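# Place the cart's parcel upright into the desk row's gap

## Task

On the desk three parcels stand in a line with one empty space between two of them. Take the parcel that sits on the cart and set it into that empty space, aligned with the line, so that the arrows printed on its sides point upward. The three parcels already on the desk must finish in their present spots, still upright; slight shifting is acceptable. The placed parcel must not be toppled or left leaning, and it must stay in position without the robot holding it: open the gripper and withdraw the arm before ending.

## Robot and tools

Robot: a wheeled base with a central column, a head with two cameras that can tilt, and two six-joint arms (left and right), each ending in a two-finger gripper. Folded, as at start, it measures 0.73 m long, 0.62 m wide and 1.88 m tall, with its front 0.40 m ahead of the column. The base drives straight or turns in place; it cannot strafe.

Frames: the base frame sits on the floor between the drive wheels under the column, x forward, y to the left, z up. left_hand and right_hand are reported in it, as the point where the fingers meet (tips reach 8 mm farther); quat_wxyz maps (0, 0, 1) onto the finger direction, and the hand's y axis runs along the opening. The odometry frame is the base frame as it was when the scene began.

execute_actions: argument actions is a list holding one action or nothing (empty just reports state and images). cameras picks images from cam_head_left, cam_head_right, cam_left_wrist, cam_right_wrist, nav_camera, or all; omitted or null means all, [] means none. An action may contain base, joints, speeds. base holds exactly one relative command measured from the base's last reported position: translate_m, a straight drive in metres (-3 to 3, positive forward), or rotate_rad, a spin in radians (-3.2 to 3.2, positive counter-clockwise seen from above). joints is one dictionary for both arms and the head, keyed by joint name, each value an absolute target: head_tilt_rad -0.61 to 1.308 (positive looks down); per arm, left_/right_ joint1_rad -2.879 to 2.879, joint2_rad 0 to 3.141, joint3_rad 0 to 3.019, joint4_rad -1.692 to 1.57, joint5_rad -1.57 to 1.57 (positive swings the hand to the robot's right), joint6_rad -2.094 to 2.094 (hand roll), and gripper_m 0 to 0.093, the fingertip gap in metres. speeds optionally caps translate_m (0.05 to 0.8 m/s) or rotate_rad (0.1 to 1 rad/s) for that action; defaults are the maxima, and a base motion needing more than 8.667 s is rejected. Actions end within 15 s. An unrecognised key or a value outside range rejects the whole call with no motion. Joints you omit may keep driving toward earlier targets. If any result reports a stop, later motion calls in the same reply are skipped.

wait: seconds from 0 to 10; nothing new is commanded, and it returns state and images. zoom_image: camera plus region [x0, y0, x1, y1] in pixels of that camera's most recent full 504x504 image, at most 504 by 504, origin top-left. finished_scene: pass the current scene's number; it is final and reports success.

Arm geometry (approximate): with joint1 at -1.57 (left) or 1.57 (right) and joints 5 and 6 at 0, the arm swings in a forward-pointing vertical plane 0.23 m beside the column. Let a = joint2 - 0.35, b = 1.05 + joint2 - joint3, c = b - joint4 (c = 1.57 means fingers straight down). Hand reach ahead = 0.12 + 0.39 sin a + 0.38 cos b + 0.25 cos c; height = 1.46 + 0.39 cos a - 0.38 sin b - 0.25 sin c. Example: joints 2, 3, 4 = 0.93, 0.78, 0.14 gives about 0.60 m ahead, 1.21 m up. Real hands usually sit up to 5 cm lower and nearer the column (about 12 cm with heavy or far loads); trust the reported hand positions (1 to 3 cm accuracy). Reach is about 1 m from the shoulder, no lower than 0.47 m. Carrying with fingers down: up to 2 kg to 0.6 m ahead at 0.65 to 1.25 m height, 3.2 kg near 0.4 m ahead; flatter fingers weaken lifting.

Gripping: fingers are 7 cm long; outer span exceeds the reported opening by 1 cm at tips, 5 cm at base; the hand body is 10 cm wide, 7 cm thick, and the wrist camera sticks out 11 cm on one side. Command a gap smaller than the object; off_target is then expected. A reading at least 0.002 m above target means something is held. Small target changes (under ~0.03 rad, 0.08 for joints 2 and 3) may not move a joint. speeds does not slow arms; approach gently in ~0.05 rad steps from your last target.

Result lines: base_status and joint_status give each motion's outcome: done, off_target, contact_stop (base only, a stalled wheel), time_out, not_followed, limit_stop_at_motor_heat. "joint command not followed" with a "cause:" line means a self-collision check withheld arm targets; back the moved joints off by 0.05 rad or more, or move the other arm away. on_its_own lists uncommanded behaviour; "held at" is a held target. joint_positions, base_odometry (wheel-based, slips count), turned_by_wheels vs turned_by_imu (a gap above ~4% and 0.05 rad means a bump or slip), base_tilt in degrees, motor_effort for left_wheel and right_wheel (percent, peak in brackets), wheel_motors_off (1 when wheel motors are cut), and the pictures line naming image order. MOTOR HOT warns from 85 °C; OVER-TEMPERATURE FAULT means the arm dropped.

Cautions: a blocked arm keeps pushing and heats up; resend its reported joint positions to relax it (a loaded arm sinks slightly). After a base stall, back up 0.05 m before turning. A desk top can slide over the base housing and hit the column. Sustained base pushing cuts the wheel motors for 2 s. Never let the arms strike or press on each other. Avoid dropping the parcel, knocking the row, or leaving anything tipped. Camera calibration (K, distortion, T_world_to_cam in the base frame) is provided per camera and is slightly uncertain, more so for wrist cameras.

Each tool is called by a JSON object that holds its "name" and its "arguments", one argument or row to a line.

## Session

{"name": "execute_actions", "arguments": {
  "actions": []
}}

Scene clock: 0.00 s.
base_odometry: x=+0.000 y=+0.000 heading=+0.000 (m, m, rad; odometry frame)
turned_by_wheels: +0.000 (rad since the last result)
turned_by_imu: +0.000 (rad since the last result)
base_tilt: forward=+0.4 right=+0.2 (deg)
base_status: not commanded
joint_positions: head_tilt_rad=+0.883 left_joint1_rad=-1.553 left_joint2_rad=+0.856 left_joint3_rad=+0.412 left_joint4_rad=-0.941 left_joint5_rad=+0.030 left_joint6_rad=-0.002 left_gripper_m=+0.095 right_joint1_rad=+1.567 right_joint2_rad=+0.908 right_joint3_rad=+0.374 right_joint4_rad=-0.991 right_joint5_rad=+0.033 right_joint6_rad=+0.009 right_gripper_m=+0.095
joint_status: not commanded
wheel_motors_off: 0
motor_effort: left_wheel=-1 right_wheel=+2 (%)
left_hand: x=+0.1557 y=+0.2232 z=+1.2513 quat_wxyz=(+0.418, +0.015, -0.909, +0.008) (m; base frame)
right_hand: x=+0.1180 y=-0.2318 z=+1.2676 quat_wxyz=(+0.480, +0.002, -0.877, +0.018) (m; base frame)
pictures: cam_head_left, cam_head_right, cam_left_wrist, cam_right_wrist, nav_camera
camera_calibration (this result's frames):
cam_head_left: T_world_to_cam=[[-0.000596702, -0.99999, -0.00451115, 0.0477138], [-0.804339, 0.00316034, -0.594163, 0.96979], [0.594171, 0.00327396, -0.804332, 1.13508], [0, 0, 0, 1]] pos_world=[0.105635, 0.0409322, 1.48941]
cam_head_right: T_world_to_cam=[[0.0194484, -0.999789, -0.00656542, -0.019339], [-0.804551, -0.0117513, -0.593768, 0.964268], [0.593566, 0.01683, -0.80461, 1.13668], [0, 0, 0, 1]] pos_world=[0.101486, -0.0271338, 1.48701]
cam_left_wrist: T_world_to_cam=[[0.0463382, -0.998865, 0.0110615, 0.200423], [-0.0707766, 0.00776255, 0.997462, -1.2375], [-0.996415, -0.0470035, -0.0703366, 0.377211], [0, 0, 0, 1]] pos_world=[0.278986, 0.227532, 1.25867]
cam_right_wrist: T_world_to_cam=[[0.0182101, -0.999198, 0.0356651, -0.275565], [0.0533207, 0.0365907, 0.997907, -1.25327], [-0.998411, -0.0162703, 0.0539442, 0.169635], [0, 0, 0, 1]] pos_world=[0.241209, -0.226726, 1.25133]
Images, in order (width x height): cam_head_left 504x504, cam_head_right 504x504, cam_left_wrist 504x504, cam_right_wrist 504x504, nav_camera 504x504.

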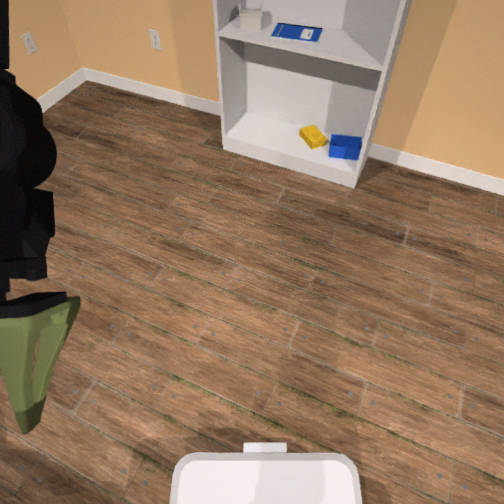

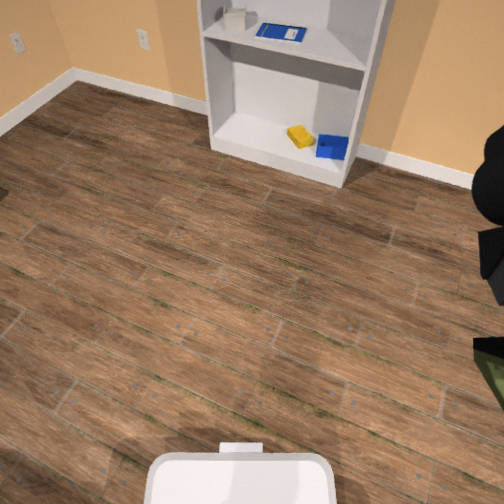

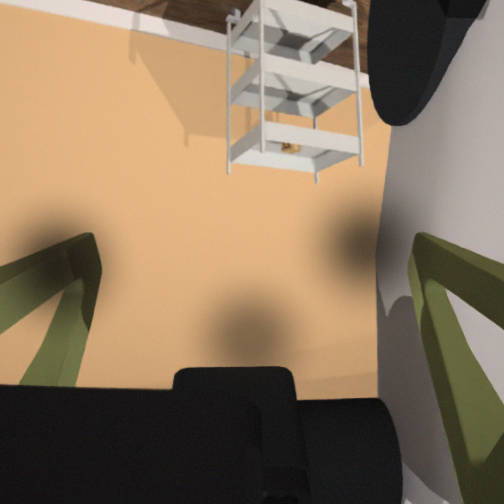

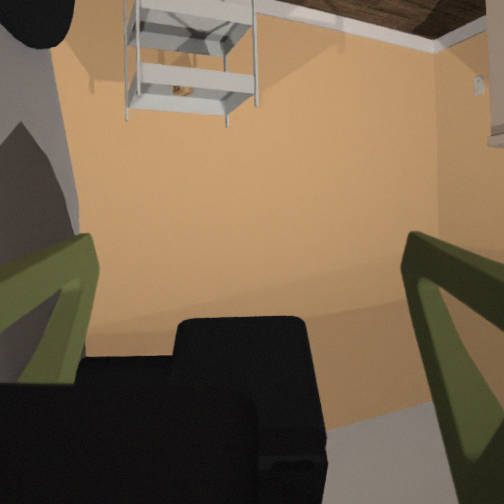

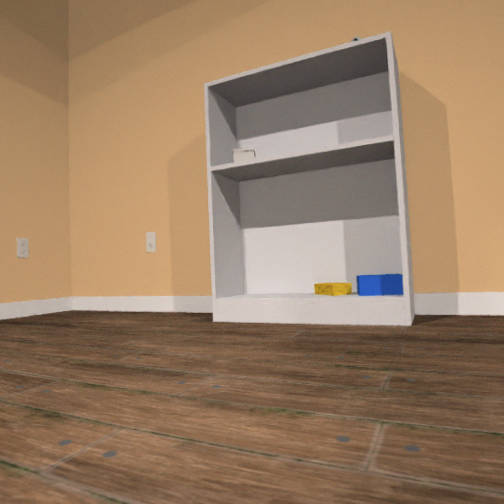

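{"name": "execute_actions", "arguments": {
  "actions": [
    {"base":{"rotate_rad":1.45},"joints":{"head_tilt_rad":0.5}}
  ],
  "cameras": ["cam_head_left","cam_head_right"]
}}

{"name": "execute_actions", "arguments": {
  "actions": [
    {"base":{"rotate_rad":1.89},"joints":{"head_tilt_rad":0.85,"right_joint1_rad":1.57,"right_joint2_rad":1.3,"right_joint3_rad":1.25,"right_joint4_rad":0.0,"right_joint5_rad":0,"right_joint6_rad":0}}
  ],
  "cameras": []
}}

{"name": "execute_actions", "arguments": {
  "actions": [
    {"base":{"translate_m":0.5}}
  ],
  "cameras": ["cam_head_left","cam_head_right","cam_right_wrist"]
}}

Scene clock: 14.30 s.
base_odometry: x=+0.000 y=+0.000 heading=+1.449 (m, m, rad; odometry frame)
turned_by_wheels: +1.449 (rad since the last result)
turned_by_imu: +1.433 (rad since the last result)
base_tilt: forward=+0.6 right=+0.3 (deg)
base_status: done
joint_positions: head_tilt_rad=+0.518 left_joint1_rad=-1.553 left_joint2_rad=+0.856 left_joint3_rad=+0.412 left_joint4_rad=-0.941 left_joint5_rad=+0.030 left_joint6_rad=-0.002 left_gripper_m=+0.095 right_joint1_rad=+1.567 right_joint2_rad=+0.908 right_joint3_rad=+0.374 right_joint4_rad=-0.991 right_joint5_rad=+0.033 right_joint6_rad=+0.009 right_gripper_m=+0.095
joint_status: all done
wheel_motors_off: 0
motor_effort: left_wheel=-1(27) right_wheel=+0(59) (%)
left_hand: x=+0.1557 y=+0.2232 z=+1.2513 quat_wxyz=(+0.418, +0.015, -0.909, +0.008) (m; base frame)
right_hand: x=+0.1180 y=-0.2318 z=+1.2676 quat_wxyz=(+0.480, +0.002, -0.877, +0.018) (m; base frame)
pictures: cam_head_left, cam_head_right
camera_calibration (this result's frames):
cam_head_left: T_world_to_cam=[[0.0010522, -0.99999, -0.00442712, 0.0475019], [-0.539391, 0.00316034, -0.842049, 1.33829], [0.842054, 0.00327396, -0.539383, 0.714666], [0, 0, 0, 1]] pos_world=[0.120024, 0.0409322, 1.51259]
cam_head_right: T_world_to_cam=[[0.0205108, -0.999789, 0.00080611, -0.0307443], [-0.53973, -0.0117513, -0.841756, 1.33293], [0.841588, 0.01683, -0.539857, 0.716557], [0, 0, 0, 1]] pos_world=[0.117006, -0.0271338, 1.50886]
Images, in order (width x height): cam_head_left 504x504, cam_head_right 504x504.

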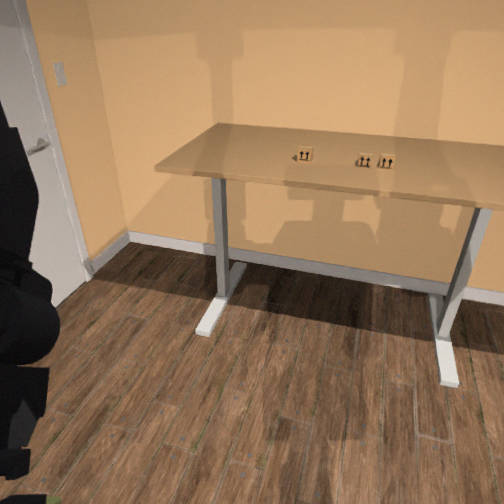

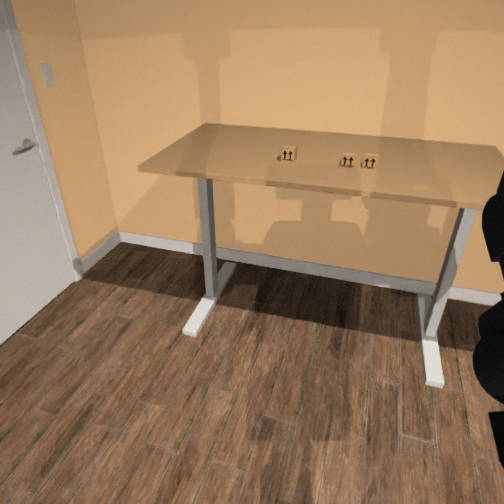

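Scene clock: 17.50 s.
base_odometry: x=+0.000 y=+0.000 heading=-2.944 (m, m, rad; odometry frame)
turned_by_wheels: +1.889 (rad since the last result)
turned_by_imu: +1.872 (rad since the last result)
base_tilt: forward=+0.6 right=+0.2 (deg)
base_status: done
joint_positions: head_tilt_rad=+0.851 left_joint1_rad=-1.553 left_joint2_rad=+0.856 left_joint3_rad=+0.412 left_joint4_rad=-0.941 left_joint5_rad=+0.030 left_joint6_rad=-0.002 left_gripper_m=+0.095 right_joint1_rad=+1.567 right_joint2_rad=+1.298 right_joint3_rad=+1.249 right_joint4_rad=-0.004 right_joint5_rad=+0.003 right_joint6_rad=+0.006 right_gripper_m=+0.095
joint_status: all done
wheel_motors_off: 0
motor_effort: left_wheel=-1(27) right_wheel=+1(34) (%)
left_hand: x=+0.1557 y=+0.2232 z=+1.2513 quat_wxyz=(+0.418, +0.015, -0.909, +0.008) (m; base frame)
right_hand: x=+0.7235 y=-0.2285 z=+1.1206 quat_wxyz=(-0.233, -0.004, -0.972, +0.003) (m; base frame)
pictures: none
No camera images: the call's "cameras" was empty. Leave "cameras" out to get every camera's image.

Scene clock: 20.03 s.
base_odometry: x=-0.490 y=-0.098 heading=-2.944 (m, m, rad; odometry frame)
turned_by_wheels: +0.000 (rad since the last result)
turned_by_imu: +0.000 (rad since the last result)
base_tilt: forward=+0.6 right=+0.2 (deg)
base_status: done
joint_positions: head_tilt_rad=+0.852 left_joint1_rad=-1.553 left_joint2_rad=+0.856 left_joint3_rad=+0.414 left_joint4_rad=-0.941 left_joint5_rad=+0.030 left_joint6_rad=-0.002 left_gripper_m=+0.095 right_joint1_rad=+1.567 right_joint2_rad=+1.298 right_joint3_rad=+1.242 right_joint4_rad=-0.004 right_joint5_rad=+0.003 right_joint6_rad=+0.006 right_gripper_m=+0.095
joint_status: not commanded
wheel_motors_off: 0
motor_effort: left_wheel=+0(49) right_wheel=+0(66) (%)
left_hand: x=+0.1568 y=+0.2232 z=+1.2510 quat_wxyz=(+0.416, +0.015, -0.909, +0.008) (m; base frame)
right_hand: x=+0.7197 y=-0.2285 z=+1.1187 quat_wxyz=(-0.230, -0.004, -0.973, +0.003) (m; base frame)
pictures: cam_head_left, cam_head_right, cam_right_wrist
camera_calibration (this result's frames):
cam_head_left: T_world_to_cam=[[-0.000457234, -0.99999, -0.00452741, 0.0477318], [-0.785624, 0.00316034, -0.618696, 1.00664], [0.618704, 0.00327396, -0.785617, 1.10503], [0, 0, 0, 1]] pos_world=[0.10717, 0.0409322, 1.49115]
cam_head_right: T_world_to_cam=[[0.0196417, -0.999789, -0.00596225, -0.0202776], [-0.785848, -0.0117513, -0.618308, 1.00113], [0.618108, 0.01683, -0.785913, 1.10666], [0, 0, 0, 1]] pos_world=[0.103097, -0.0271338, 1.48862]
cam_right_wrist: T_world_to_cam=[[-0.0154545, -0.999878, 0.0020627, -0.216216], [-0.987267, 0.0155862, 0.158308, 0.546488], [-0.158321, 0.000410151, -0.987388, 1.34256], [0, 0, 0, 1]] pos_world=[0.748744, -0.225258, 1.23956]
Images, in order (width x height): cam_head_left 504x504, cam_head_right 504x504, cam_right_wrist 504x504.

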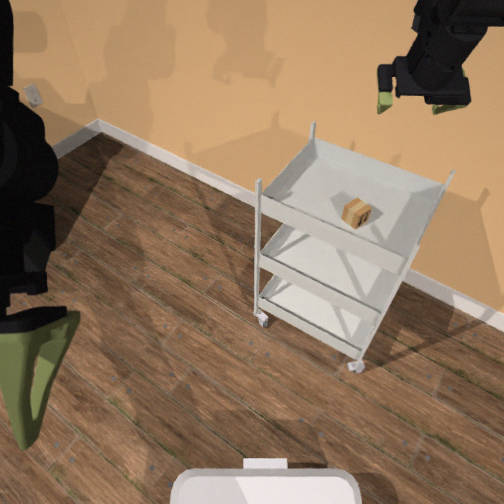

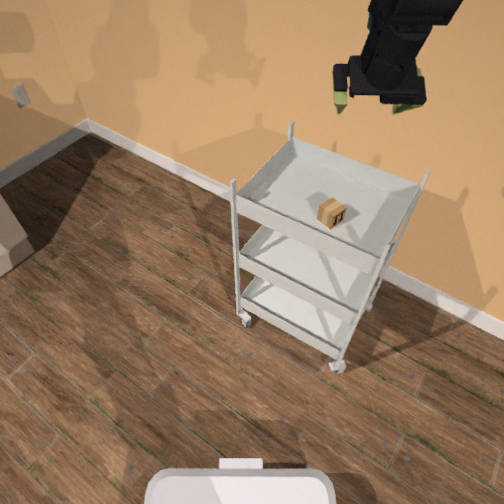

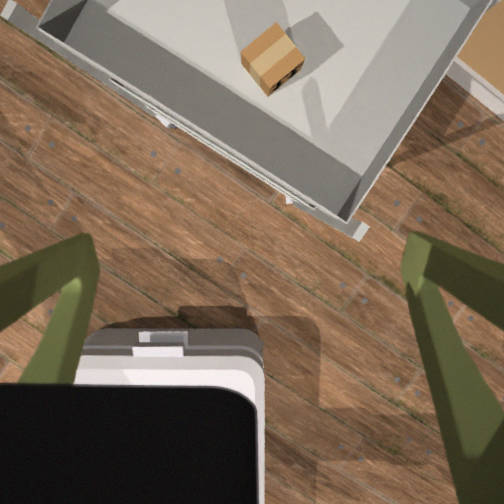

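{"name": "zoom_image", "arguments": {
  "camera": "cam_head_right",
  "region": [305,185,365,245]
}}

{"name": "zoom_image", "arguments": {
  "camera": "cam_right_wrist",
  "region": [230,15,320,105]
}}

Region (305, 185, 365, 245) of cam_head_right's 504x504 image, scaled by 8.400, with more detail than that image has.

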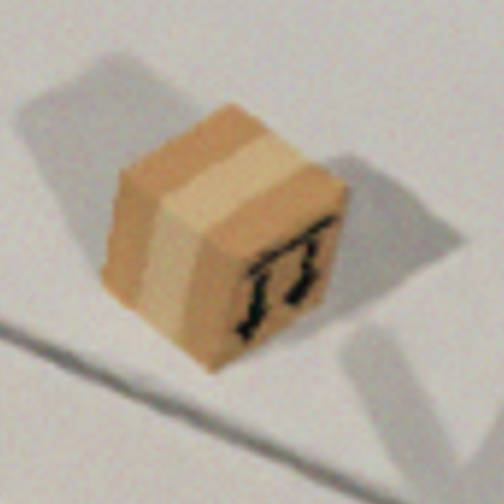

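Region (230, 15, 320, 105) of cam_right_wrist's 504x504 image, scaled by 5.600, with more detail than that image has.

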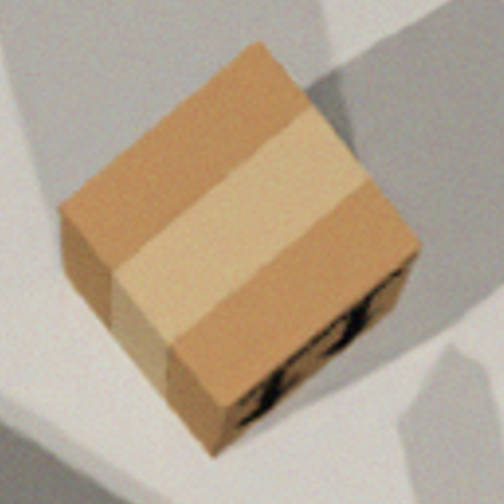

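{"name": "execute_actions", "arguments": {
  "actions": [
    {"base":{"translate_m":0.25},"joints":{"head_tilt_rad":1.0,"right_joint1_rad":1.535,"right_joint2_rad":1.7,"right_joint3_rad":1.65,"right_joint4_rad":-0.45,"right_joint6_rad":-0.68}}
  ],
  "cameras": []
}}

{"name": "execute_actions", "arguments": {
  "actions": [
    {"joints":{"right_joint2_rad":2.02,"right_joint3_rad":1.95,"right_joint4_rad":-0.44,"right_joint5_rad":-0.035}}
  ],
  "cameras": ["cam_head_left","cam_right_wrist"]
}}

Scene clock: 53.47 s.
base_odometry: x=-0.735 y=-0.147 heading=-2.944 (m, m, rad; odometry frame)
turned_by_wheels: +0.000 (rad since the last result)
turned_by_imu: +0.000 (rad since the last result)
base_tilt: forward=+0.7 right=+0.2 (deg)
base_status: done
joint_positions: head_tilt_rad=+1.001 left_joint1_rad=-1.553 left_joint2_rad=+0.856 left_joint3_rad=+0.414 left_joint4_rad=-0.941 left_joint5_rad=+0.030 left_joint6_rad=-0.002 left_gripper_m=+0.095 right_joint1_rad=+1.540 right_joint2_rad=+1.711 right_joint3_rad=+1.641 right_joint4_rad=-0.447 right_joint5_rad=+0.003 right_joint6_rad=-0.669 right_gripper_m=+0.095
joint_status: all done
wheel_motors_off: 0
motor_effort: left_wheel=+0(30) right_wheel=+0(41) (%)
left_hand: x=+0.1566 y=+0.2232 z=+1.2510 quat_wxyz=(+0.417, +0.015, -0.909, +0.008) (m; base frame)
right_hand: x=+0.6694 y=-0.2490 z=+0.9461 quat_wxyz=(+0.002, +0.321, -0.947, +0.015) (m; base frame)
pictures: none
No camera images: the call's "cameras" was empty. Leave "cameras" out to get every camera's image.

Scene clock: 54.70 s.
base_odometry: x=-0.735 y=-0.147 heading=-2.944 (m, m, rad; odometry frame)
turned_by_wheels: +0.000 (rad since the last result)
turned_by_imu: +0.000 (rad since the last result)
base_tilt: forward=+0.5 right=+0.2 (deg)
base_status: not commanded
joint_positions: head_tilt_rad=+1.001 left_joint1_rad=-1.553 left_joint2_rad=+0.856 left_joint3_rad=+0.414 left_joint4_rad=-0.941 left_joint5_rad=+0.030 left_joint6_rad=-0.002 left_gripper_m=+0.095 right_joint1_rad=+1.540 right_joint2_rad=+2.037 right_joint3_rad=+1.934 right_joint4_rad=-0.442 right_joint5_rad=-0.031 right_joint6_rad=-0.669 right_gripper_m=+0.095
joint_status: all done
wheel_motors_off: 0
motor_effort: left_wheel=+0(0) right_wheel=+0(0) (%)
left_hand: x=+0.1566 y=+0.2232 z=+1.2510 quat_wxyz=(+0.417, +0.015, -0.909, +0.008) (m; base frame)
right_hand: x=+0.6566 y=-0.2464 z=+0.8160 quat_wxyz=(+0.009, +0.320, -0.947, -0.005) (m; base frame)
pictures: cam_head_left, cam_right_wrist
camera_calibration (this result's frames):
cam_head_left: T_world_to_cam=[[-0.00112133, -0.99999, -0.00441012, 0.0475844], [-0.868435, 0.00316034, -0.495793, 0.821506], [0.495802, 0.00327396, -0.868429, 1.23871], [0, 0, 0, 1]] pos_world=[0.0993225, 0.0409322, 1.48324]
cam_right_wrist: T_world_to_cam=[[0.601531, -0.798719, -0.0144127, -0.576533], [-0.63695, -0.490432, 0.594787, -0.178503], [-0.482136, -0.348603, -0.803754, 1.01051], [0, 0, 0, 1]] pos_world=[0.720309, -0.195765, 0.910063]
Images, in order (width x height): cam_head_left 504x504, cam_right_wrist 504x504.

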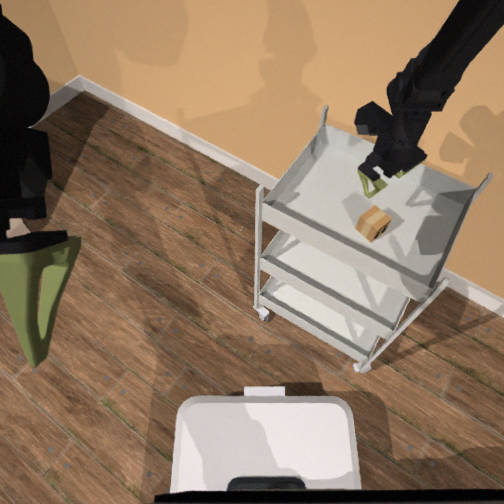

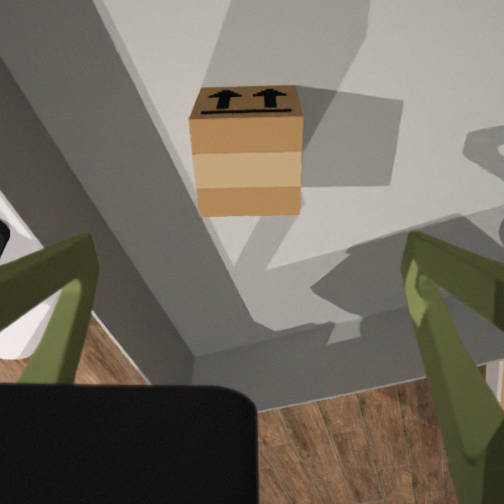

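{"name": "execute_actions", "arguments": {
  "actions": [
    {"joints":{"right_joint2_rad":2.26,"right_joint3_rad":2.16,"right_joint4_rad":-0.42}}
  ],
  "cameras": ["cam_right_wrist"]
}}

Scene clock: 62.33 s.
base_odometry: x=-0.735 y=-0.147 heading=-2.944 (m, m, rad; odometry frame)
turned_by_wheels: +0.000 (rad since the last result)
turned_by_imu: +0.000 (rad since the last result)
base_tilt: forward=+0.3 right=+0.4 (deg)
base_status: not commanded
joint_positions: head_tilt_rad=+1.001 left_joint1_rad=-1.553 left_joint2_rad=+0.856 left_joint3_rad=+0.414 left_joint4_rad=-0.941 left_joint5_rad=+0.030 left_joint6_rad=-0.002 left_gripper_m=+0.095 right_joint1_rad=+1.540 right_joint2_rad=+2.273 right_joint3_rad=+2.146 right_joint4_rad=-0.421 right_joint5_rad=-0.031 right_joint6_rad=-0.669 right_gripper_m=+0.095
joint_status: all done
wheel_motors_off: 0
motor_effort: left_wheel=+0(0) right_wheel=+0(0) (%)
left_hand: x=+0.1566 y=+0.2232 z=+1.2510 quat_wxyz=(+0.417, +0.015, -0.909, +0.008) (m; base frame)
right_hand: x=+0.6258 y=-0.2484 z=+0.7242 quat_wxyz=(+0.011, +0.320, -0.947, -0.006) (m; base frame)
pictures: cam_right_wrist
camera_calibration (this result's frames):
cam_right_wrist: T_world_to_cam=[[0.60139, -0.79878, -0.0167535, -0.559157], [-0.634728, -0.490402, 0.597182, -0.147611], [-0.485233, -0.348505, -0.801931, 0.921798], [0, 0, 0, 1]] pos_world=[0.689866, -0.19778, 0.818001]
Images, in order (width x height): cam_right_wrist 504x504.

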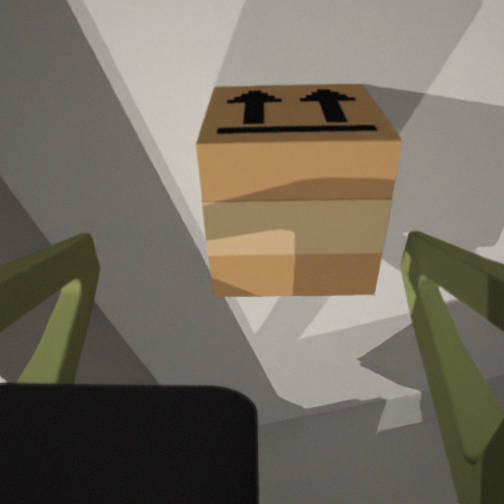

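{"name": "execute_actions", "arguments": {
  "actions": [
    {"base":{"translate_m":0.025}}
  ],
  "cameras": []
}}

{"name": "execute_actions", "arguments": {
  "actions": [
    {"joints":{"right_joint2_rad":2.39,"right_joint3_rad":2.32,"right_joint4_rad":-0.44}}
  ],
  "cameras": ["cam_right_wrist"]
}}

Scene clock: 70.40 s.
base_odometry: x=-0.760 y=-0.152 heading=-2.944 (m, m, rad; odometry frame)
turned_by_wheels: +0.000 (rad since the last result)
turned_by_imu: +0.000 (rad since the last result)
base_tilt: forward=+0.7 right=+0.2 (deg)
base_status: done
joint_positions: head_tilt_rad=+1.001 left_joint1_rad=-1.553 left_joint2_rad=+0.856 left_joint3_rad=+0.414 left_joint4_rad=-0.941 left_joint5_rad=+0.030 left_joint6_rad=-0.002 left_gripper_m=+0.095 right_joint1_rad=+1.540 right_joint2_rad=+2.271 right_joint3_rad=+2.151 right_joint4_rad=-0.421 right_joint5_rad=-0.031 right_joint6_rad=-0.669 right_gripper_m=+0.095
joint_status: not commanded
wheel_motors_off: 0
motor_effort: left_wheel=+0(31) right_wheel=+0(39) (%)
left_hand: x=+0.1566 y=+0.2232 z=+1.2510 quat_wxyz=(+0.417, +0.015, -0.909, +0.008) (m; base frame)
right_hand: x=+0.6299 y=-0.2484 z=+0.7260 quat_wxyz=(+0.008, +0.320, -0.947, -0.005) (m; base frame)
pictures: none
No camera images: the call's "cameras" was empty. Leave "cameras" out to get every camera's image.

Scene clock: 71.30 s.
base_odometry: x=-0.760 y=-0.152 heading=-2.944 (m, m, rad; odometry frame)
turned_by_wheels: +0.000 (rad since the last result)
turned_by_imu: +0.000 (rad since the last result)
base_tilt: forward=+0.5 right=+0.2 (deg)
base_status: not commanded
joint_positions: head_tilt_rad=+1.001 left_joint1_rad=-1.553 left_joint2_rad=+0.856 left_joint3_rad=+0.414 left_joint4_rad=-0.941 left_joint5_rad=+0.030 left_joint6_rad=-0.002 left_gripper_m=+0.095 right_joint1_rad=+1.540 right_joint2_rad=+2.379 right_joint3_rad=+2.304 right_joint4_rad=-0.435 right_joint5_rad=-0.031 right_joint6_rad=-0.669 right_gripper_m=+0.095
joint_status: all done
wheel_motors_off: 0
motor_effort: left_wheel=+0(1) right_wheel=+0(0) (%)
left_hand: x=+0.1566 y=+0.2232 z=+1.2510 quat_wxyz=(+0.417, +0.015, -0.909, +0.008) (m; base frame)
right_hand: x=+0.6375 y=-0.2494 z=+0.6953 quat_wxyz=(-0.007, +0.321, -0.947, +0.000) (m; base frame)
pictures: cam_right_wrist
camera_calibration (this result's frames):
cam_right_wrist: T_world_to_cam=[[0.602411, -0.798156, 0.00690894, -0.584388], [-0.656744, -0.490723, 0.572607, -0.0923432], [-0.453639, -0.349482, -0.819801, 0.895967], [0, 0, 0, 1]] pos_world=[0.697842, -0.198624, 0.791428]
Images, in order (width x height): cam_right_wrist 504x504.

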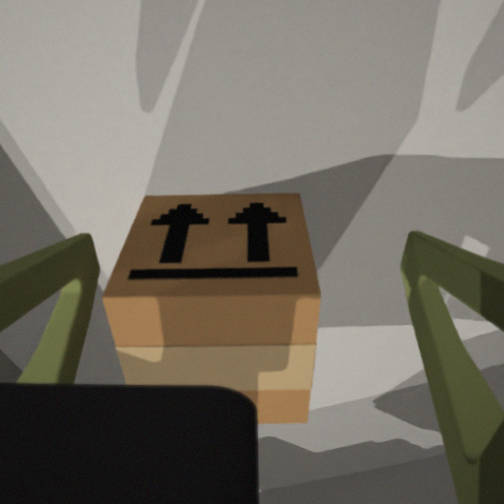

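{"name": "execute_actions", "arguments": {
  "actions": [
    {"joints":{"right_joint2_rad":2.435,"right_joint4_rad":-0.41}}
  ],
  "cameras": ["cam_right_wrist"]
}}

Scene clock: 78.23 s.
base_odometry: x=-0.760 y=-0.152 heading=-2.944 (m, m, rad; odometry frame)
turned_by_wheels: +0.000 (rad since the last result)
turned_by_imu: +0.000 (rad since the last result)
base_tilt: forward=+0.5 right=+0.2 (deg)
base_status: not commanded
joint_positions: head_tilt_rad=+1.001 left_joint1_rad=-1.553 left_joint2_rad=+0.856 left_joint3_rad=+0.414 left_joint4_rad=-0.941 left_joint5_rad=+0.030 left_joint6_rad=-0.002 left_gripper_m=+0.095 right_joint1_rad=+1.540 right_joint2_rad=+2.425 right_joint3_rad=+2.309 right_joint4_rad=-0.416 right_joint5_rad=-0.031 right_joint6_rad=-0.669 right_gripper_m=+0.095
joint_status: all done
wheel_motors_off: 0
motor_effort: left_wheel=-1(0) right_wheel=+0(0) (%)
left_hand: x=+0.1566 y=+0.2232 z=+1.2510 quat_wxyz=(+0.417, +0.015, -0.909, +0.008) (m; base frame)
right_hand: x=+0.6092 y=-0.2495 z=+0.6728 quat_wxyz=(+0.003, +0.321, -0.947, -0.003) (m; base frame)
pictures: cam_right_wrist
camera_calibration (this result's frames):
cam_right_wrist: T_world_to_cam=[[0.601936, -0.798516, -0.00668429, -0.558011], [-0.644217, -0.490534, 0.586823, -0.115264], [-0.471867, -0.348924, -0.809688, 0.869137], [0, 0, 0, 1]] pos_world=[0.671749, -0.19886, 0.767639]
Images, in order (width x height): cam_right_wrist 504x504.

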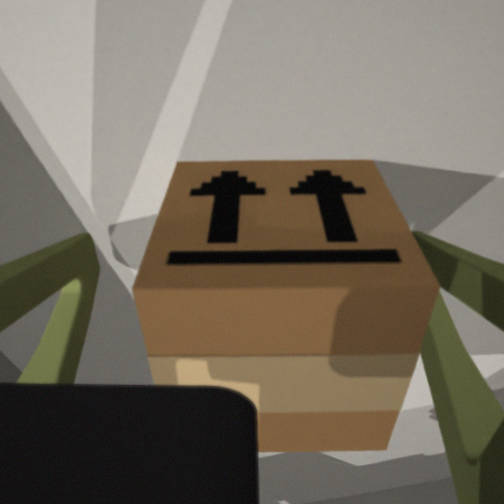

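{"name": "execute_actions", "arguments": {
  "actions": [
    {"joints":{"right_gripper_m":0.035}}
  ],
  "cameras": []
}}

{"name": "execute_actions", "arguments": {
  "actions": [
    {"joints":{"right_joint2_rad":1.95,"right_joint3_rad":1.9,"right_joint4_rad":-0.45}}
  ],
  "cameras": ["cam_right_wrist"]
}}

{"name": "execute_actions", "arguments": {
  "actions": [
    {"base":{"translate_m":-0.3},"joints":{"right_joint1_rad":1.57,"right_joint2_rad":1.1,"right_joint3_rad":0.9,"right_joint4_rad":-0.32,"right_joint5_rad":0,"right_joint6_rad":0,"head_tilt_rad":0.6},"speeds":{"translate_m":0.4}}
  ],
  "cameras": []
}}

{"name": "execute_actions", "arguments": {
  "actions": [
    {"base":{"rotate_rad":-2.162}}
  ],
  "cameras": ["cam_head_left"]
}}

{"name": "execute_actions", "arguments": {
  "actions": [
    {"base":{"translate_m":0.85}}
  ],
  "cameras": ["cam_head_left","cam_head_right"]
}}

Scene clock: 93.77 s.
base_odometry: x=-0.760 y=-0.152 heading=-2.944 (m, m, rad; odometry frame)
turned_by_wheels: +0.000 (rad since the last result)
turned_by_imu: +0.000 (rad since the last result)
base_tilt: forward=+0.4 right=+0.1 (deg)
base_status: not commanded
joint_positions: head_tilt_rad=+1.001 left_joint1_rad=-1.553 left_joint2_rad=+0.856 left_joint3_rad=+0.414 left_joint4_rad=-0.941 left_joint5_rad=+0.030 left_joint6_rad=-0.002 left_gripper_m=+0.095 right_joint1_rad=+1.540 right_joint2_rad=+2.425 right_joint3_rad=+2.309 right_joint4_rad=-0.416 right_joint5_rad=-0.032 right_joint6_rad=-0.669 right_gripper_m=+0.054
joint_status: right_gripper_m off_target (ended at +0.054, target +0.035)
wheel_motors_off: 0
motor_effort: left_wheel=+0(0) right_wheel=+0(0) (%)
left_hand: x=+0.1566 y=+0.2232 z=+1.2510 quat_wxyz=(+0.417, +0.015, -0.909, +0.008) (m; base frame)
right_hand: x=+0.6093 y=-0.2495 z=+0.6728 quat_wxyz=(+0.003, +0.321, -0.947, -0.003) (m; base frame)
pictures: none
No camera images: the call's "cameras" was empty. Leave "cameras" out to get every camera's image.

Scene clock: 95.37 s.
base_odometry: x=-0.760 y=-0.152 heading=-2.944 (m, m, rad; odometry frame)
turned_by_wheels: +0.000 (rad since the last result)
turned_by_imu: +0.000 (rad since the last result)
base_tilt: forward=+0.6 right=+0.3 (deg)
base_status: not commanded
joint_positions: head_tilt_rad=+1.001 left_joint1_rad=-1.553 left_joint2_rad=+0.856 left_joint3_rad=+0.414 left_joint4_rad=-0.941 left_joint5_rad=+0.030 left_joint6_rad=-0.002 left_gripper_m=+0.095 right_joint1_rad=+1.540 right_joint2_rad=+1.944 right_joint3_rad=+1.892 right_joint4_rad=-0.450 right_joint5_rad=-0.032 right_joint6_rad=-0.669 right_gripper_m=+0.054
joint_status: all done
wheel_motors_off: 0
motor_effort: left_wheel=+0(0) right_wheel=+0(0) (%)
left_hand: x=+0.1566 y=+0.2232 z=+1.2510 quat_wxyz=(+0.417, +0.015, -0.909, +0.008) (m; base frame)
right_hand: x=+0.6874 y=-0.2456 z=+0.8602 quat_wxyz=(-0.011, +0.321, -0.947, +0.002) (m; base frame)
pictures: cam_right_wrist
camera_calibration (this result's frames):
cam_right_wrist: T_world_to_cam=[[0.602519, -0.798018, 0.0117663, -0.616854], [-0.661412, -0.49102, 0.566951, -0.144105], [-0.44666, -0.349382, -0.823667, 1.05366], [0, 0, 0, 1]] pos_world=[0.746982, -0.194888, 0.956826]
Images, in order (width x height): cam_right_wrist 504x504.

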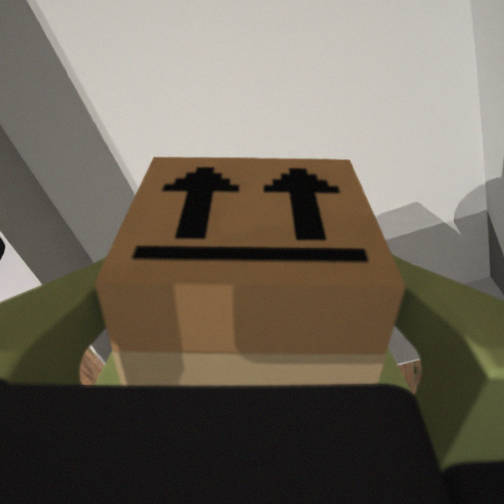

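Scene clock: 97.50 s.
base_odometry: x=-0.466 y=-0.093 heading=-2.945 (m, m, rad; odometry frame)
turned_by_wheels: -0.001 (rad since the last result)
turned_by_imu: +0.000 (rad since the last result)
base_tilt: forward=+0.6 right=+0.3 (deg)
base_status: done
joint_positions: head_tilt_rad=+0.617 left_joint1_rad=-1.553 left_joint2_rad=+0.856 left_joint3_rad=+0.412 left_joint4_rad=-0.941 left_joint5_rad=+0.030 left_joint6_rad=-0.002 left_gripper_m=+0.095 right_joint1_rad=+1.567 right_joint2_rad=+1.096 right_joint3_rad=+0.884 right_joint4_rad=-0.325 right_joint5_rad=-0.003 right_joint6_rad=-0.012 right_gripper_m=+0.054
joint_status: all done
wheel_motors_off: 0
motor_effort: left_wheel=-1(31) right_wheel=+0(40) (%)
left_hand: x=+0.1556 y=+0.2232 z=+1.2513 quat_wxyz=(+0.417, +0.015, -0.909, +0.008) (m; base frame)
right_hand: x=+0.5001 y=-0.2269 z=+1.1285 quat_wxyz=(+0.006, +0.005, -1.000, +0.000) (m; base frame)
pictures: none
No camera images: the call's "cameras" was empty. Leave "cameras" out to get every camera's image.

Scene clock: 100.97 s.
base_odometry: x=-0.466 y=-0.093 heading=+1.177 (m, m, rad; odometry frame)
turned_by_wheels: -2.161 (rad since the last result)
turned_by_imu: -2.137 (rad since the last result)
base_tilt: forward=+0.6 right=+0.2 (deg)
base_status: done
joint_positions: head_tilt_rad=+0.617 left_joint1_rad=-1.553 left_joint2_rad=+0.856 left_joint3_rad=+0.412 left_joint4_rad=-0.941 left_joint5_rad=+0.030 left_joint6_rad=-0.002 left_gripper_m=+0.095 right_joint1_rad=+1.567 right_joint2_rad=+1.096 right_joint3_rad=+0.892 right_joint4_rad=-0.325 right_joint5_rad=-0.003 right_joint6_rad=-0.012 right_gripper_m=+0.054
joint_status: not commanded
wheel_motors_off: 0
motor_effort: left_wheel=+0(34) right_wheel=-1(58) (%)
left_hand: x=+0.1556 y=+0.2232 z=+1.2513 quat_wxyz=(+0.417, +0.015, -0.909, +0.008) (m; base frame)
right_hand: x=+0.5050 y=-0.2270 z=+1.1294 quat_wxyz=(+0.002, +0.005, -1.000, +0.000) (m; base frame)
pictures: cam_head_left
camera_calibration (this result's frames):
cam_head_left: T_world_to_cam=[[0.000609707, -0.99999, -0.00450941, 0.0476508], [-0.619937, 0.00316034, -0.784645, 1.25391], [0.784651, 0.00327396, -0.619929, 0.841577], [0, 0, 0, 1]] pos_world=[0.116974, 0.0409322, 1.50581]
Images, in order (width x height): cam_head_left 504x504.

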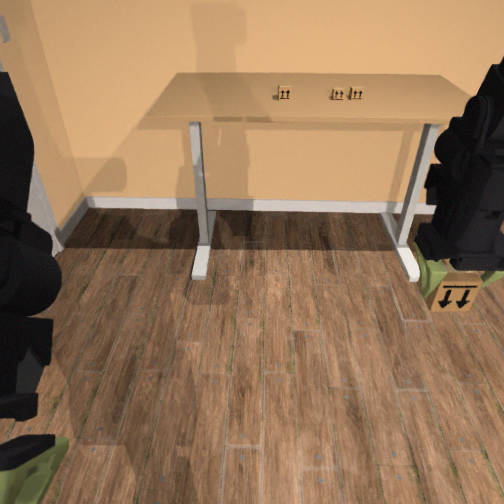

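Scene clock: 104.00 s.
base_odometry: x=-0.140 y=+0.692 heading=+1.177 (m, m, rad; odometry frame)
turned_by_wheels: +0.000 (rad since the last result)
turned_by_imu: -0.001 (rad since the last result)
base_tilt: forward=+0.6 right=+0.3 (deg)
base_status: done
joint_positions: head_tilt_rad=+0.617 left_joint1_rad=-1.553 left_joint2_rad=+0.856 left_joint3_rad=+0.415 left_joint4_rad=-0.941 left_joint5_rad=+0.030 left_joint6_rad=-0.002 left_gripper_m=+0.095 right_joint1_rad=+1.567 right_joint2_rad=+1.096 right_joint3_rad=+0.895 right_joint4_rad=-0.325 right_joint5_rad=-0.003 right_joint6_rad=-0.012 right_gripper_m=+0.054
joint_status: not commanded
wheel_motors_off: 0
motor_effort: left_wheel=+0(51) right_wheel=+0(64) (%)
left_hand: x=+0.1571 y=+0.2232 z=+1.2509 quat_wxyz=(+0.416, +0.015, -0.909, +0.008) (m; base frame)
right_hand: x=+0.5066 y=-0.2270 z=+1.1297 quat_wxyz=(+0.001, +0.005, -1.000, +0.000) (m; base frame)
pictures: cam_head_left, cam_head_right
camera_calibration (this result's frames):
cam_head_left: T_world_to_cam=[[0.000611939, -0.99999, -0.00450911, 0.0476502], [-0.619549, 0.00316034, -0.784952, 1.25437], [0.784958, 0.00327396, -0.61954, 0.840964], [0, 0, 0, 1]] pos_world=[0.11699, 0.0409322, 1.50584]
cam_head_right: T_world_to_cam=[[0.0204907, -0.999789, -0.00121391, -0.0276325], [-0.619857, -0.0117513, -0.784627, 1.24896], [0.784447, 0.01683, -0.619967, 0.842783], [0, 0, 0, 1]] pos_world=[0.113621, -0.0271338, 1.50243]
Images, in order (width x height): cam_head_left 504x504, cam_head_right 504x504.

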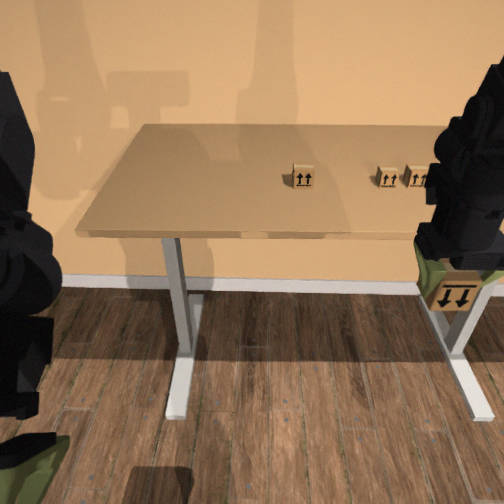

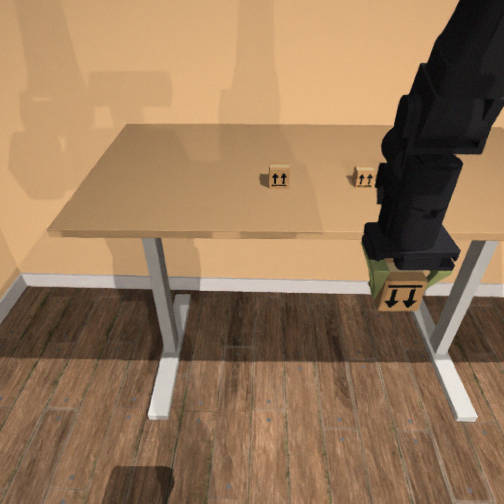

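{"name": "execute_actions", "arguments": {
  "actions": [
    {"joints":{"right_joint2_rad":2.06,"right_joint3_rad":1.565,"right_joint4_rad":1.47,"head_tilt_rad":0.8}}
  ],
  "cameras": []
}}

{"name": "execute_actions", "arguments": {
  "actions": [
    {"base":{"translate_m":0.24}}
  ],
  "cameras": ["cam_head_left","cam_head_right","cam_right_wrist","nav_camera"]
}}

Scene clock: 120.07 s.
base_odometry: x=-0.140 y=+0.692 heading=+1.177 (m, m, rad; odometry frame)
turned_by_wheels: +0.000 (rad since the last result)
turned_by_imu: +0.000 (rad since the last result)
base_tilt: forward=+0.5 right=+0.1 (deg)
base_status: not commanded
joint_positions: head_tilt_rad=+0.802 left_joint1_rad=-1.553 left_joint2_rad=+0.856 left_joint3_rad=+0.415 left_joint4_rad=-0.941 left_joint5_rad=+0.030 left_joint6_rad=-0.002 left_gripper_m=+0.095 right_joint1_rad=+1.567 right_joint2_rad=+2.073 right_joint3_rad=+1.557 right_joint4_rad=+1.452 right_joint5_rad=-0.003 right_joint6_rad=-0.012 right_gripper_m=+0.054
joint_status: all done
wheel_motors_off: 0
motor_effort: left_wheel=+0(1) right_wheel=-1(1) (%)
left_hand: x=+0.1571 y=+0.2232 z=+1.2509 quat_wxyz=(+0.416, +0.015, -0.909, +0.008) (m; base frame)
right_hand: x=+0.7517 y=-0.2280 z=+0.9872 quat_wxyz=(-0.667, +0.006, -0.745, +0.005) (m; base frame)
pictures: none
No camera images: the call's "cameras" was empty. Leave "cameras" out to get every camera's image.

Scene clock: 122.07 s.
base_odometry: x=-0.048 y=+0.913 heading=+1.177 (m, m, rad; odometry frame)
turned_by_wheels: +0.000 (rad since the last result)
turned_by_imu: +0.000 (rad since the last result)
base_tilt: forward=+0.7 right=+0.2 (deg)
base_status: done
joint_positions: head_tilt_rad=+0.803 left_joint1_rad=-1.553 left_joint2_rad=+0.856 left_joint3_rad=+0.415 left_joint4_rad=-0.941 left_joint5_rad=+0.030 left_joint6_rad=-0.002 left_gripper_m=+0.095 right_joint1_rad=+1.567 right_joint2_rad=+2.071 right_joint3_rad=+1.562 right_joint4_rad=+1.452 right_joint5_rad=-0.003 right_joint6_rad=-0.012 right_gripper_m=+0.054
joint_status: not commanded
wheel_motors_off: 0
motor_effort: left_wheel=+0(32) right_wheel=+0(39) (%)
left_hand: x=+0.1571 y=+0.2232 z=+1.2509 quat_wxyz=(+0.416, +0.015, -0.909, +0.008) (m; base frame)
right_hand: x=+0.7542 y=-0.2280 z=+0.9893 quat_wxyz=(-0.669, +0.006, -0.743, +0.005) (m; base frame)
pictures: cam_head_left, cam_head_right, cam_right_wrist, nav_camera
camera_calibration (this result's frames):
cam_head_left: T_world_to_cam=[[-0.000232397, -0.99999, -0.00454451, 0.0477469], [-0.754011, 0.00316034, -0.656854, 1.06382], [0.656862, 0.00327396, -0.754004, 1.05444], [0, 0, 0, 1]] pos_world=[0.109519, 0.0409322, 1.49404]
cam_head_right: T_world_to_cam=[[0.0199129, -0.999789, -0.00498193, -0.0218008], [-0.754254, -0.0117513, -0.656478, 1.05833], [0.656281, 0.01683, -0.754329, 1.05611], [0, 0, 0, 1]] pos_world=[0.105577, -0.0271338, 1.49131]
cam_right_wrist: T_world_to_cam=[[-0.0000971553, -0.999966, 0.00830347, -0.232678], [-0.665428, -0.00613358, -0.746437, 1.24847], [0.746462, -0.00559788, -0.665404, 0.217971], [0, 0, 0, 1]] pos_world=[0.668036, -0.223792, 1.07887]
Images, in order (width x height): cam_head_left 504x504, cam_head_right 504x504, cam_right_wrist 504x504, nav_camera 504x504.

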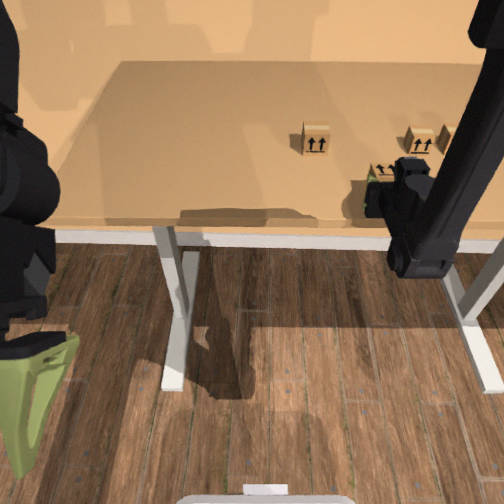

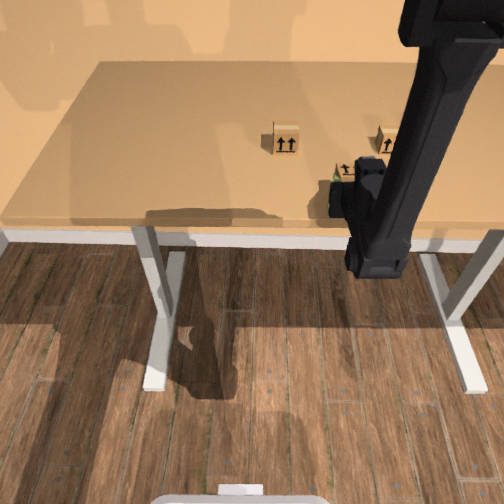

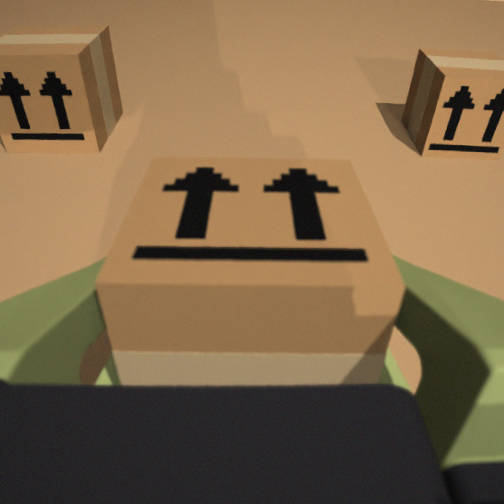

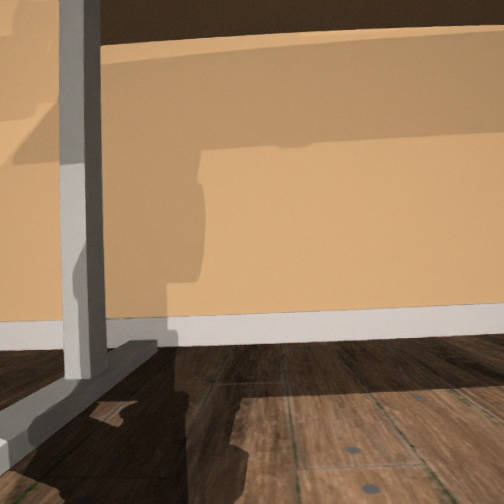

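{"name": "execute_actions", "arguments": {
  "actions": [
    {"joints":{"right_joint2_rad":2.12,"right_joint3_rad":1.62,"right_joint4_rad":1.48}}
  ],
  "cameras": ["cam_head_left","cam_right_wrist"]
}}

Scene clock: 131.17 s.
base_odometry: x=-0.048 y=+0.913 heading=+1.177 (m, m, rad; odometry frame)
turned_by_wheels: +0.000 (rad since the last result)
turned_by_imu: +0.000 (rad since the last result)
base_tilt: forward=+0.7 right=+0.2 (deg)
base_status: not commanded
joint_positions: head_tilt_rad=+0.803 left_joint1_rad=-1.553 left_joint2_rad=+0.856 left_joint3_rad=+0.415 left_joint4_rad=-0.941 left_joint5_rad=+0.030 left_joint6_rad=-0.002 left_gripper_m=+0.095 right_joint1_rad=+1.567 right_joint2_rad=+2.105 right_joint3_rad=+1.615 right_joint4_rad=+1.459 right_joint5_rad=-0.003 right_joint6_rad=-0.012 right_gripper_m=+0.054
joint_status: all done
wheel_motors_off: 0
motor_effort: left_wheel=+0(1) right_wheel=+0(0) (%)
left_hand: x=+0.1571 y=+0.2232 z=+1.2509 quat_wxyz=(+0.416, +0.015, -0.909, +0.008) (m; base frame)
right_hand: x=+0.7599 y=-0.2280 z=+0.9831 quat_wxyz=(-0.679, +0.006, -0.734, +0.005) (m; base frame)
pictures: cam_head_left, cam_right_wrist
camera_calibration (this result's frames):
cam_head_left: T_world_to_cam=[[-0.000232396, -0.99999, -0.00454451, 0.0477469], [-0.754011, 0.00316034, -0.656854, 1.06382], [0.656862, 0.00327396, -0.754004, 1.05444], [0, 0, 0, 1]] pos_world=[0.109519, 0.0409322, 1.49404]
cam_right_wrist: T_world_to_cam=[[-0.000222019, -0.999965, 0.00835376, -0.232614], [-0.645552, -0.00623658, -0.763691, 1.2494], [0.763717, -0.00556234, -0.645528, 0.176948], [0, 0, 0, 1]] pos_world=[0.671361, -0.22383, 1.07032]
Images, in order (width x height): cam_head_left 504x504, cam_right_wrist 504x504.

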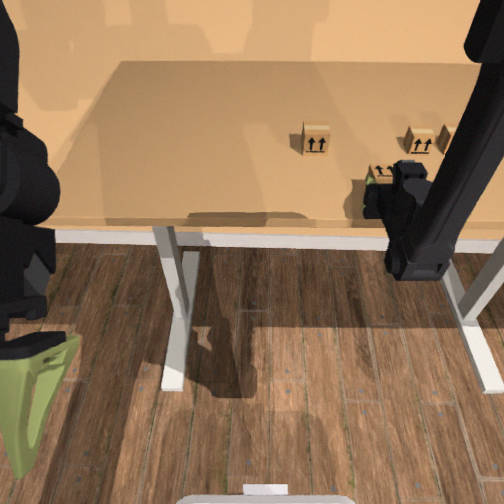

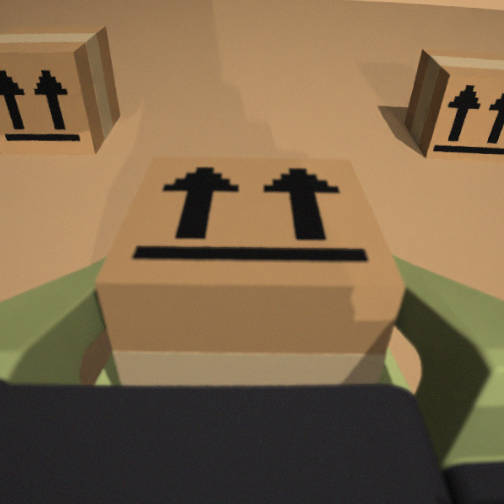

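{"name": "execute_actions", "arguments": {
  "actions": [
    {"joints":{"right_joint2_rad":2.17,"right_joint3_rad":1.66,"right_joint4_rad":1.43}}
  ],
  "cameras": ["cam_head_left","cam_right_wrist"]
}}

Scene clock: 138.27 s.
base_odometry: x=-0.048 y=+0.913 heading=+1.177 (m, m, rad; odometry frame)
turned_by_wheels: +0.000 (rad since the last result)
turned_by_imu: +0.000 (rad since the last result)
base_tilt: forward=+0.6 right=+0.2 (deg)
base_status: not commanded
joint_positions: head_tilt_rad=+0.803 left_joint1_rad=-1.553 left_joint2_rad=+0.856 left_joint3_rad=+0.415 left_joint4_rad=-0.941 left_joint5_rad=+0.030 left_joint6_rad=-0.002 left_gripper_m=+0.095 right_joint1_rad=+1.567 right_joint2_rad=+2.128 right_joint3_rad=+1.654 right_joint4_rad=+1.451 right_joint5_rad=-0.003 right_joint6_rad=+0.004 right_gripper_m=+0.054
joint_status: all done
wheel_motors_off: 0
motor_effort: left_wheel=+0(0) right_wheel=+0(1) (%)
left_hand: x=+0.1571 y=+0.2232 z=+1.2509 quat_wxyz=(+0.416, +0.015, -0.909, +0.008) (m; base frame)
right_hand: x=+0.7646 y=-0.2281 z=+0.9767 quat_wxyz=(-0.682, +0.000, -0.732, +0.000) (m; base frame)
pictures: cam_head_left, cam_right_wrist
camera_calibration (this result's frames):
cam_head_left: T_world_to_cam=[[-0.000232396, -0.99999, -0.00454451, 0.0477469], [-0.754011, 0.00316034, -0.656854, 1.06382], [0.656862, 0.00327396, -0.754004, 1.05444], [0, 0, 0, 1]] pos_world=[0.109519, 0.0409322, 1.49404]
cam_right_wrist: T_world_to_cam=[[-0.0013321, -0.999976, -0.00685276, -0.216894], [-0.639422, 0.00612054, -0.768832, 1.25067], [0.768855, 0.00335765, -0.639415, 0.161389], [0, 0, 0, 1]] pos_world=[0.675331, -0.225086, 1.06326]
Images, in order (width x height): cam_head_left 504x504, cam_right_wrist 504x504.

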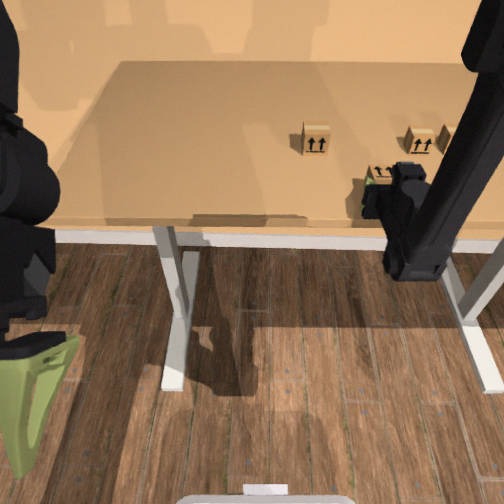

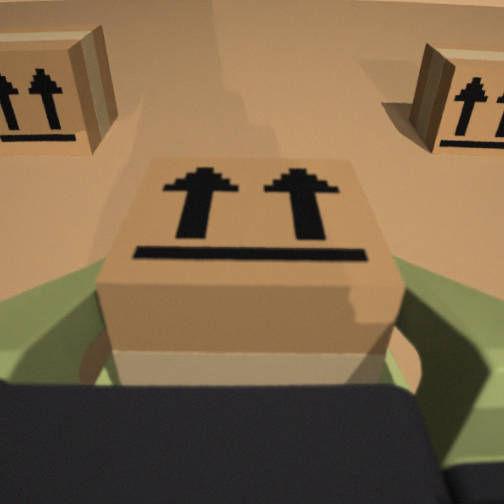

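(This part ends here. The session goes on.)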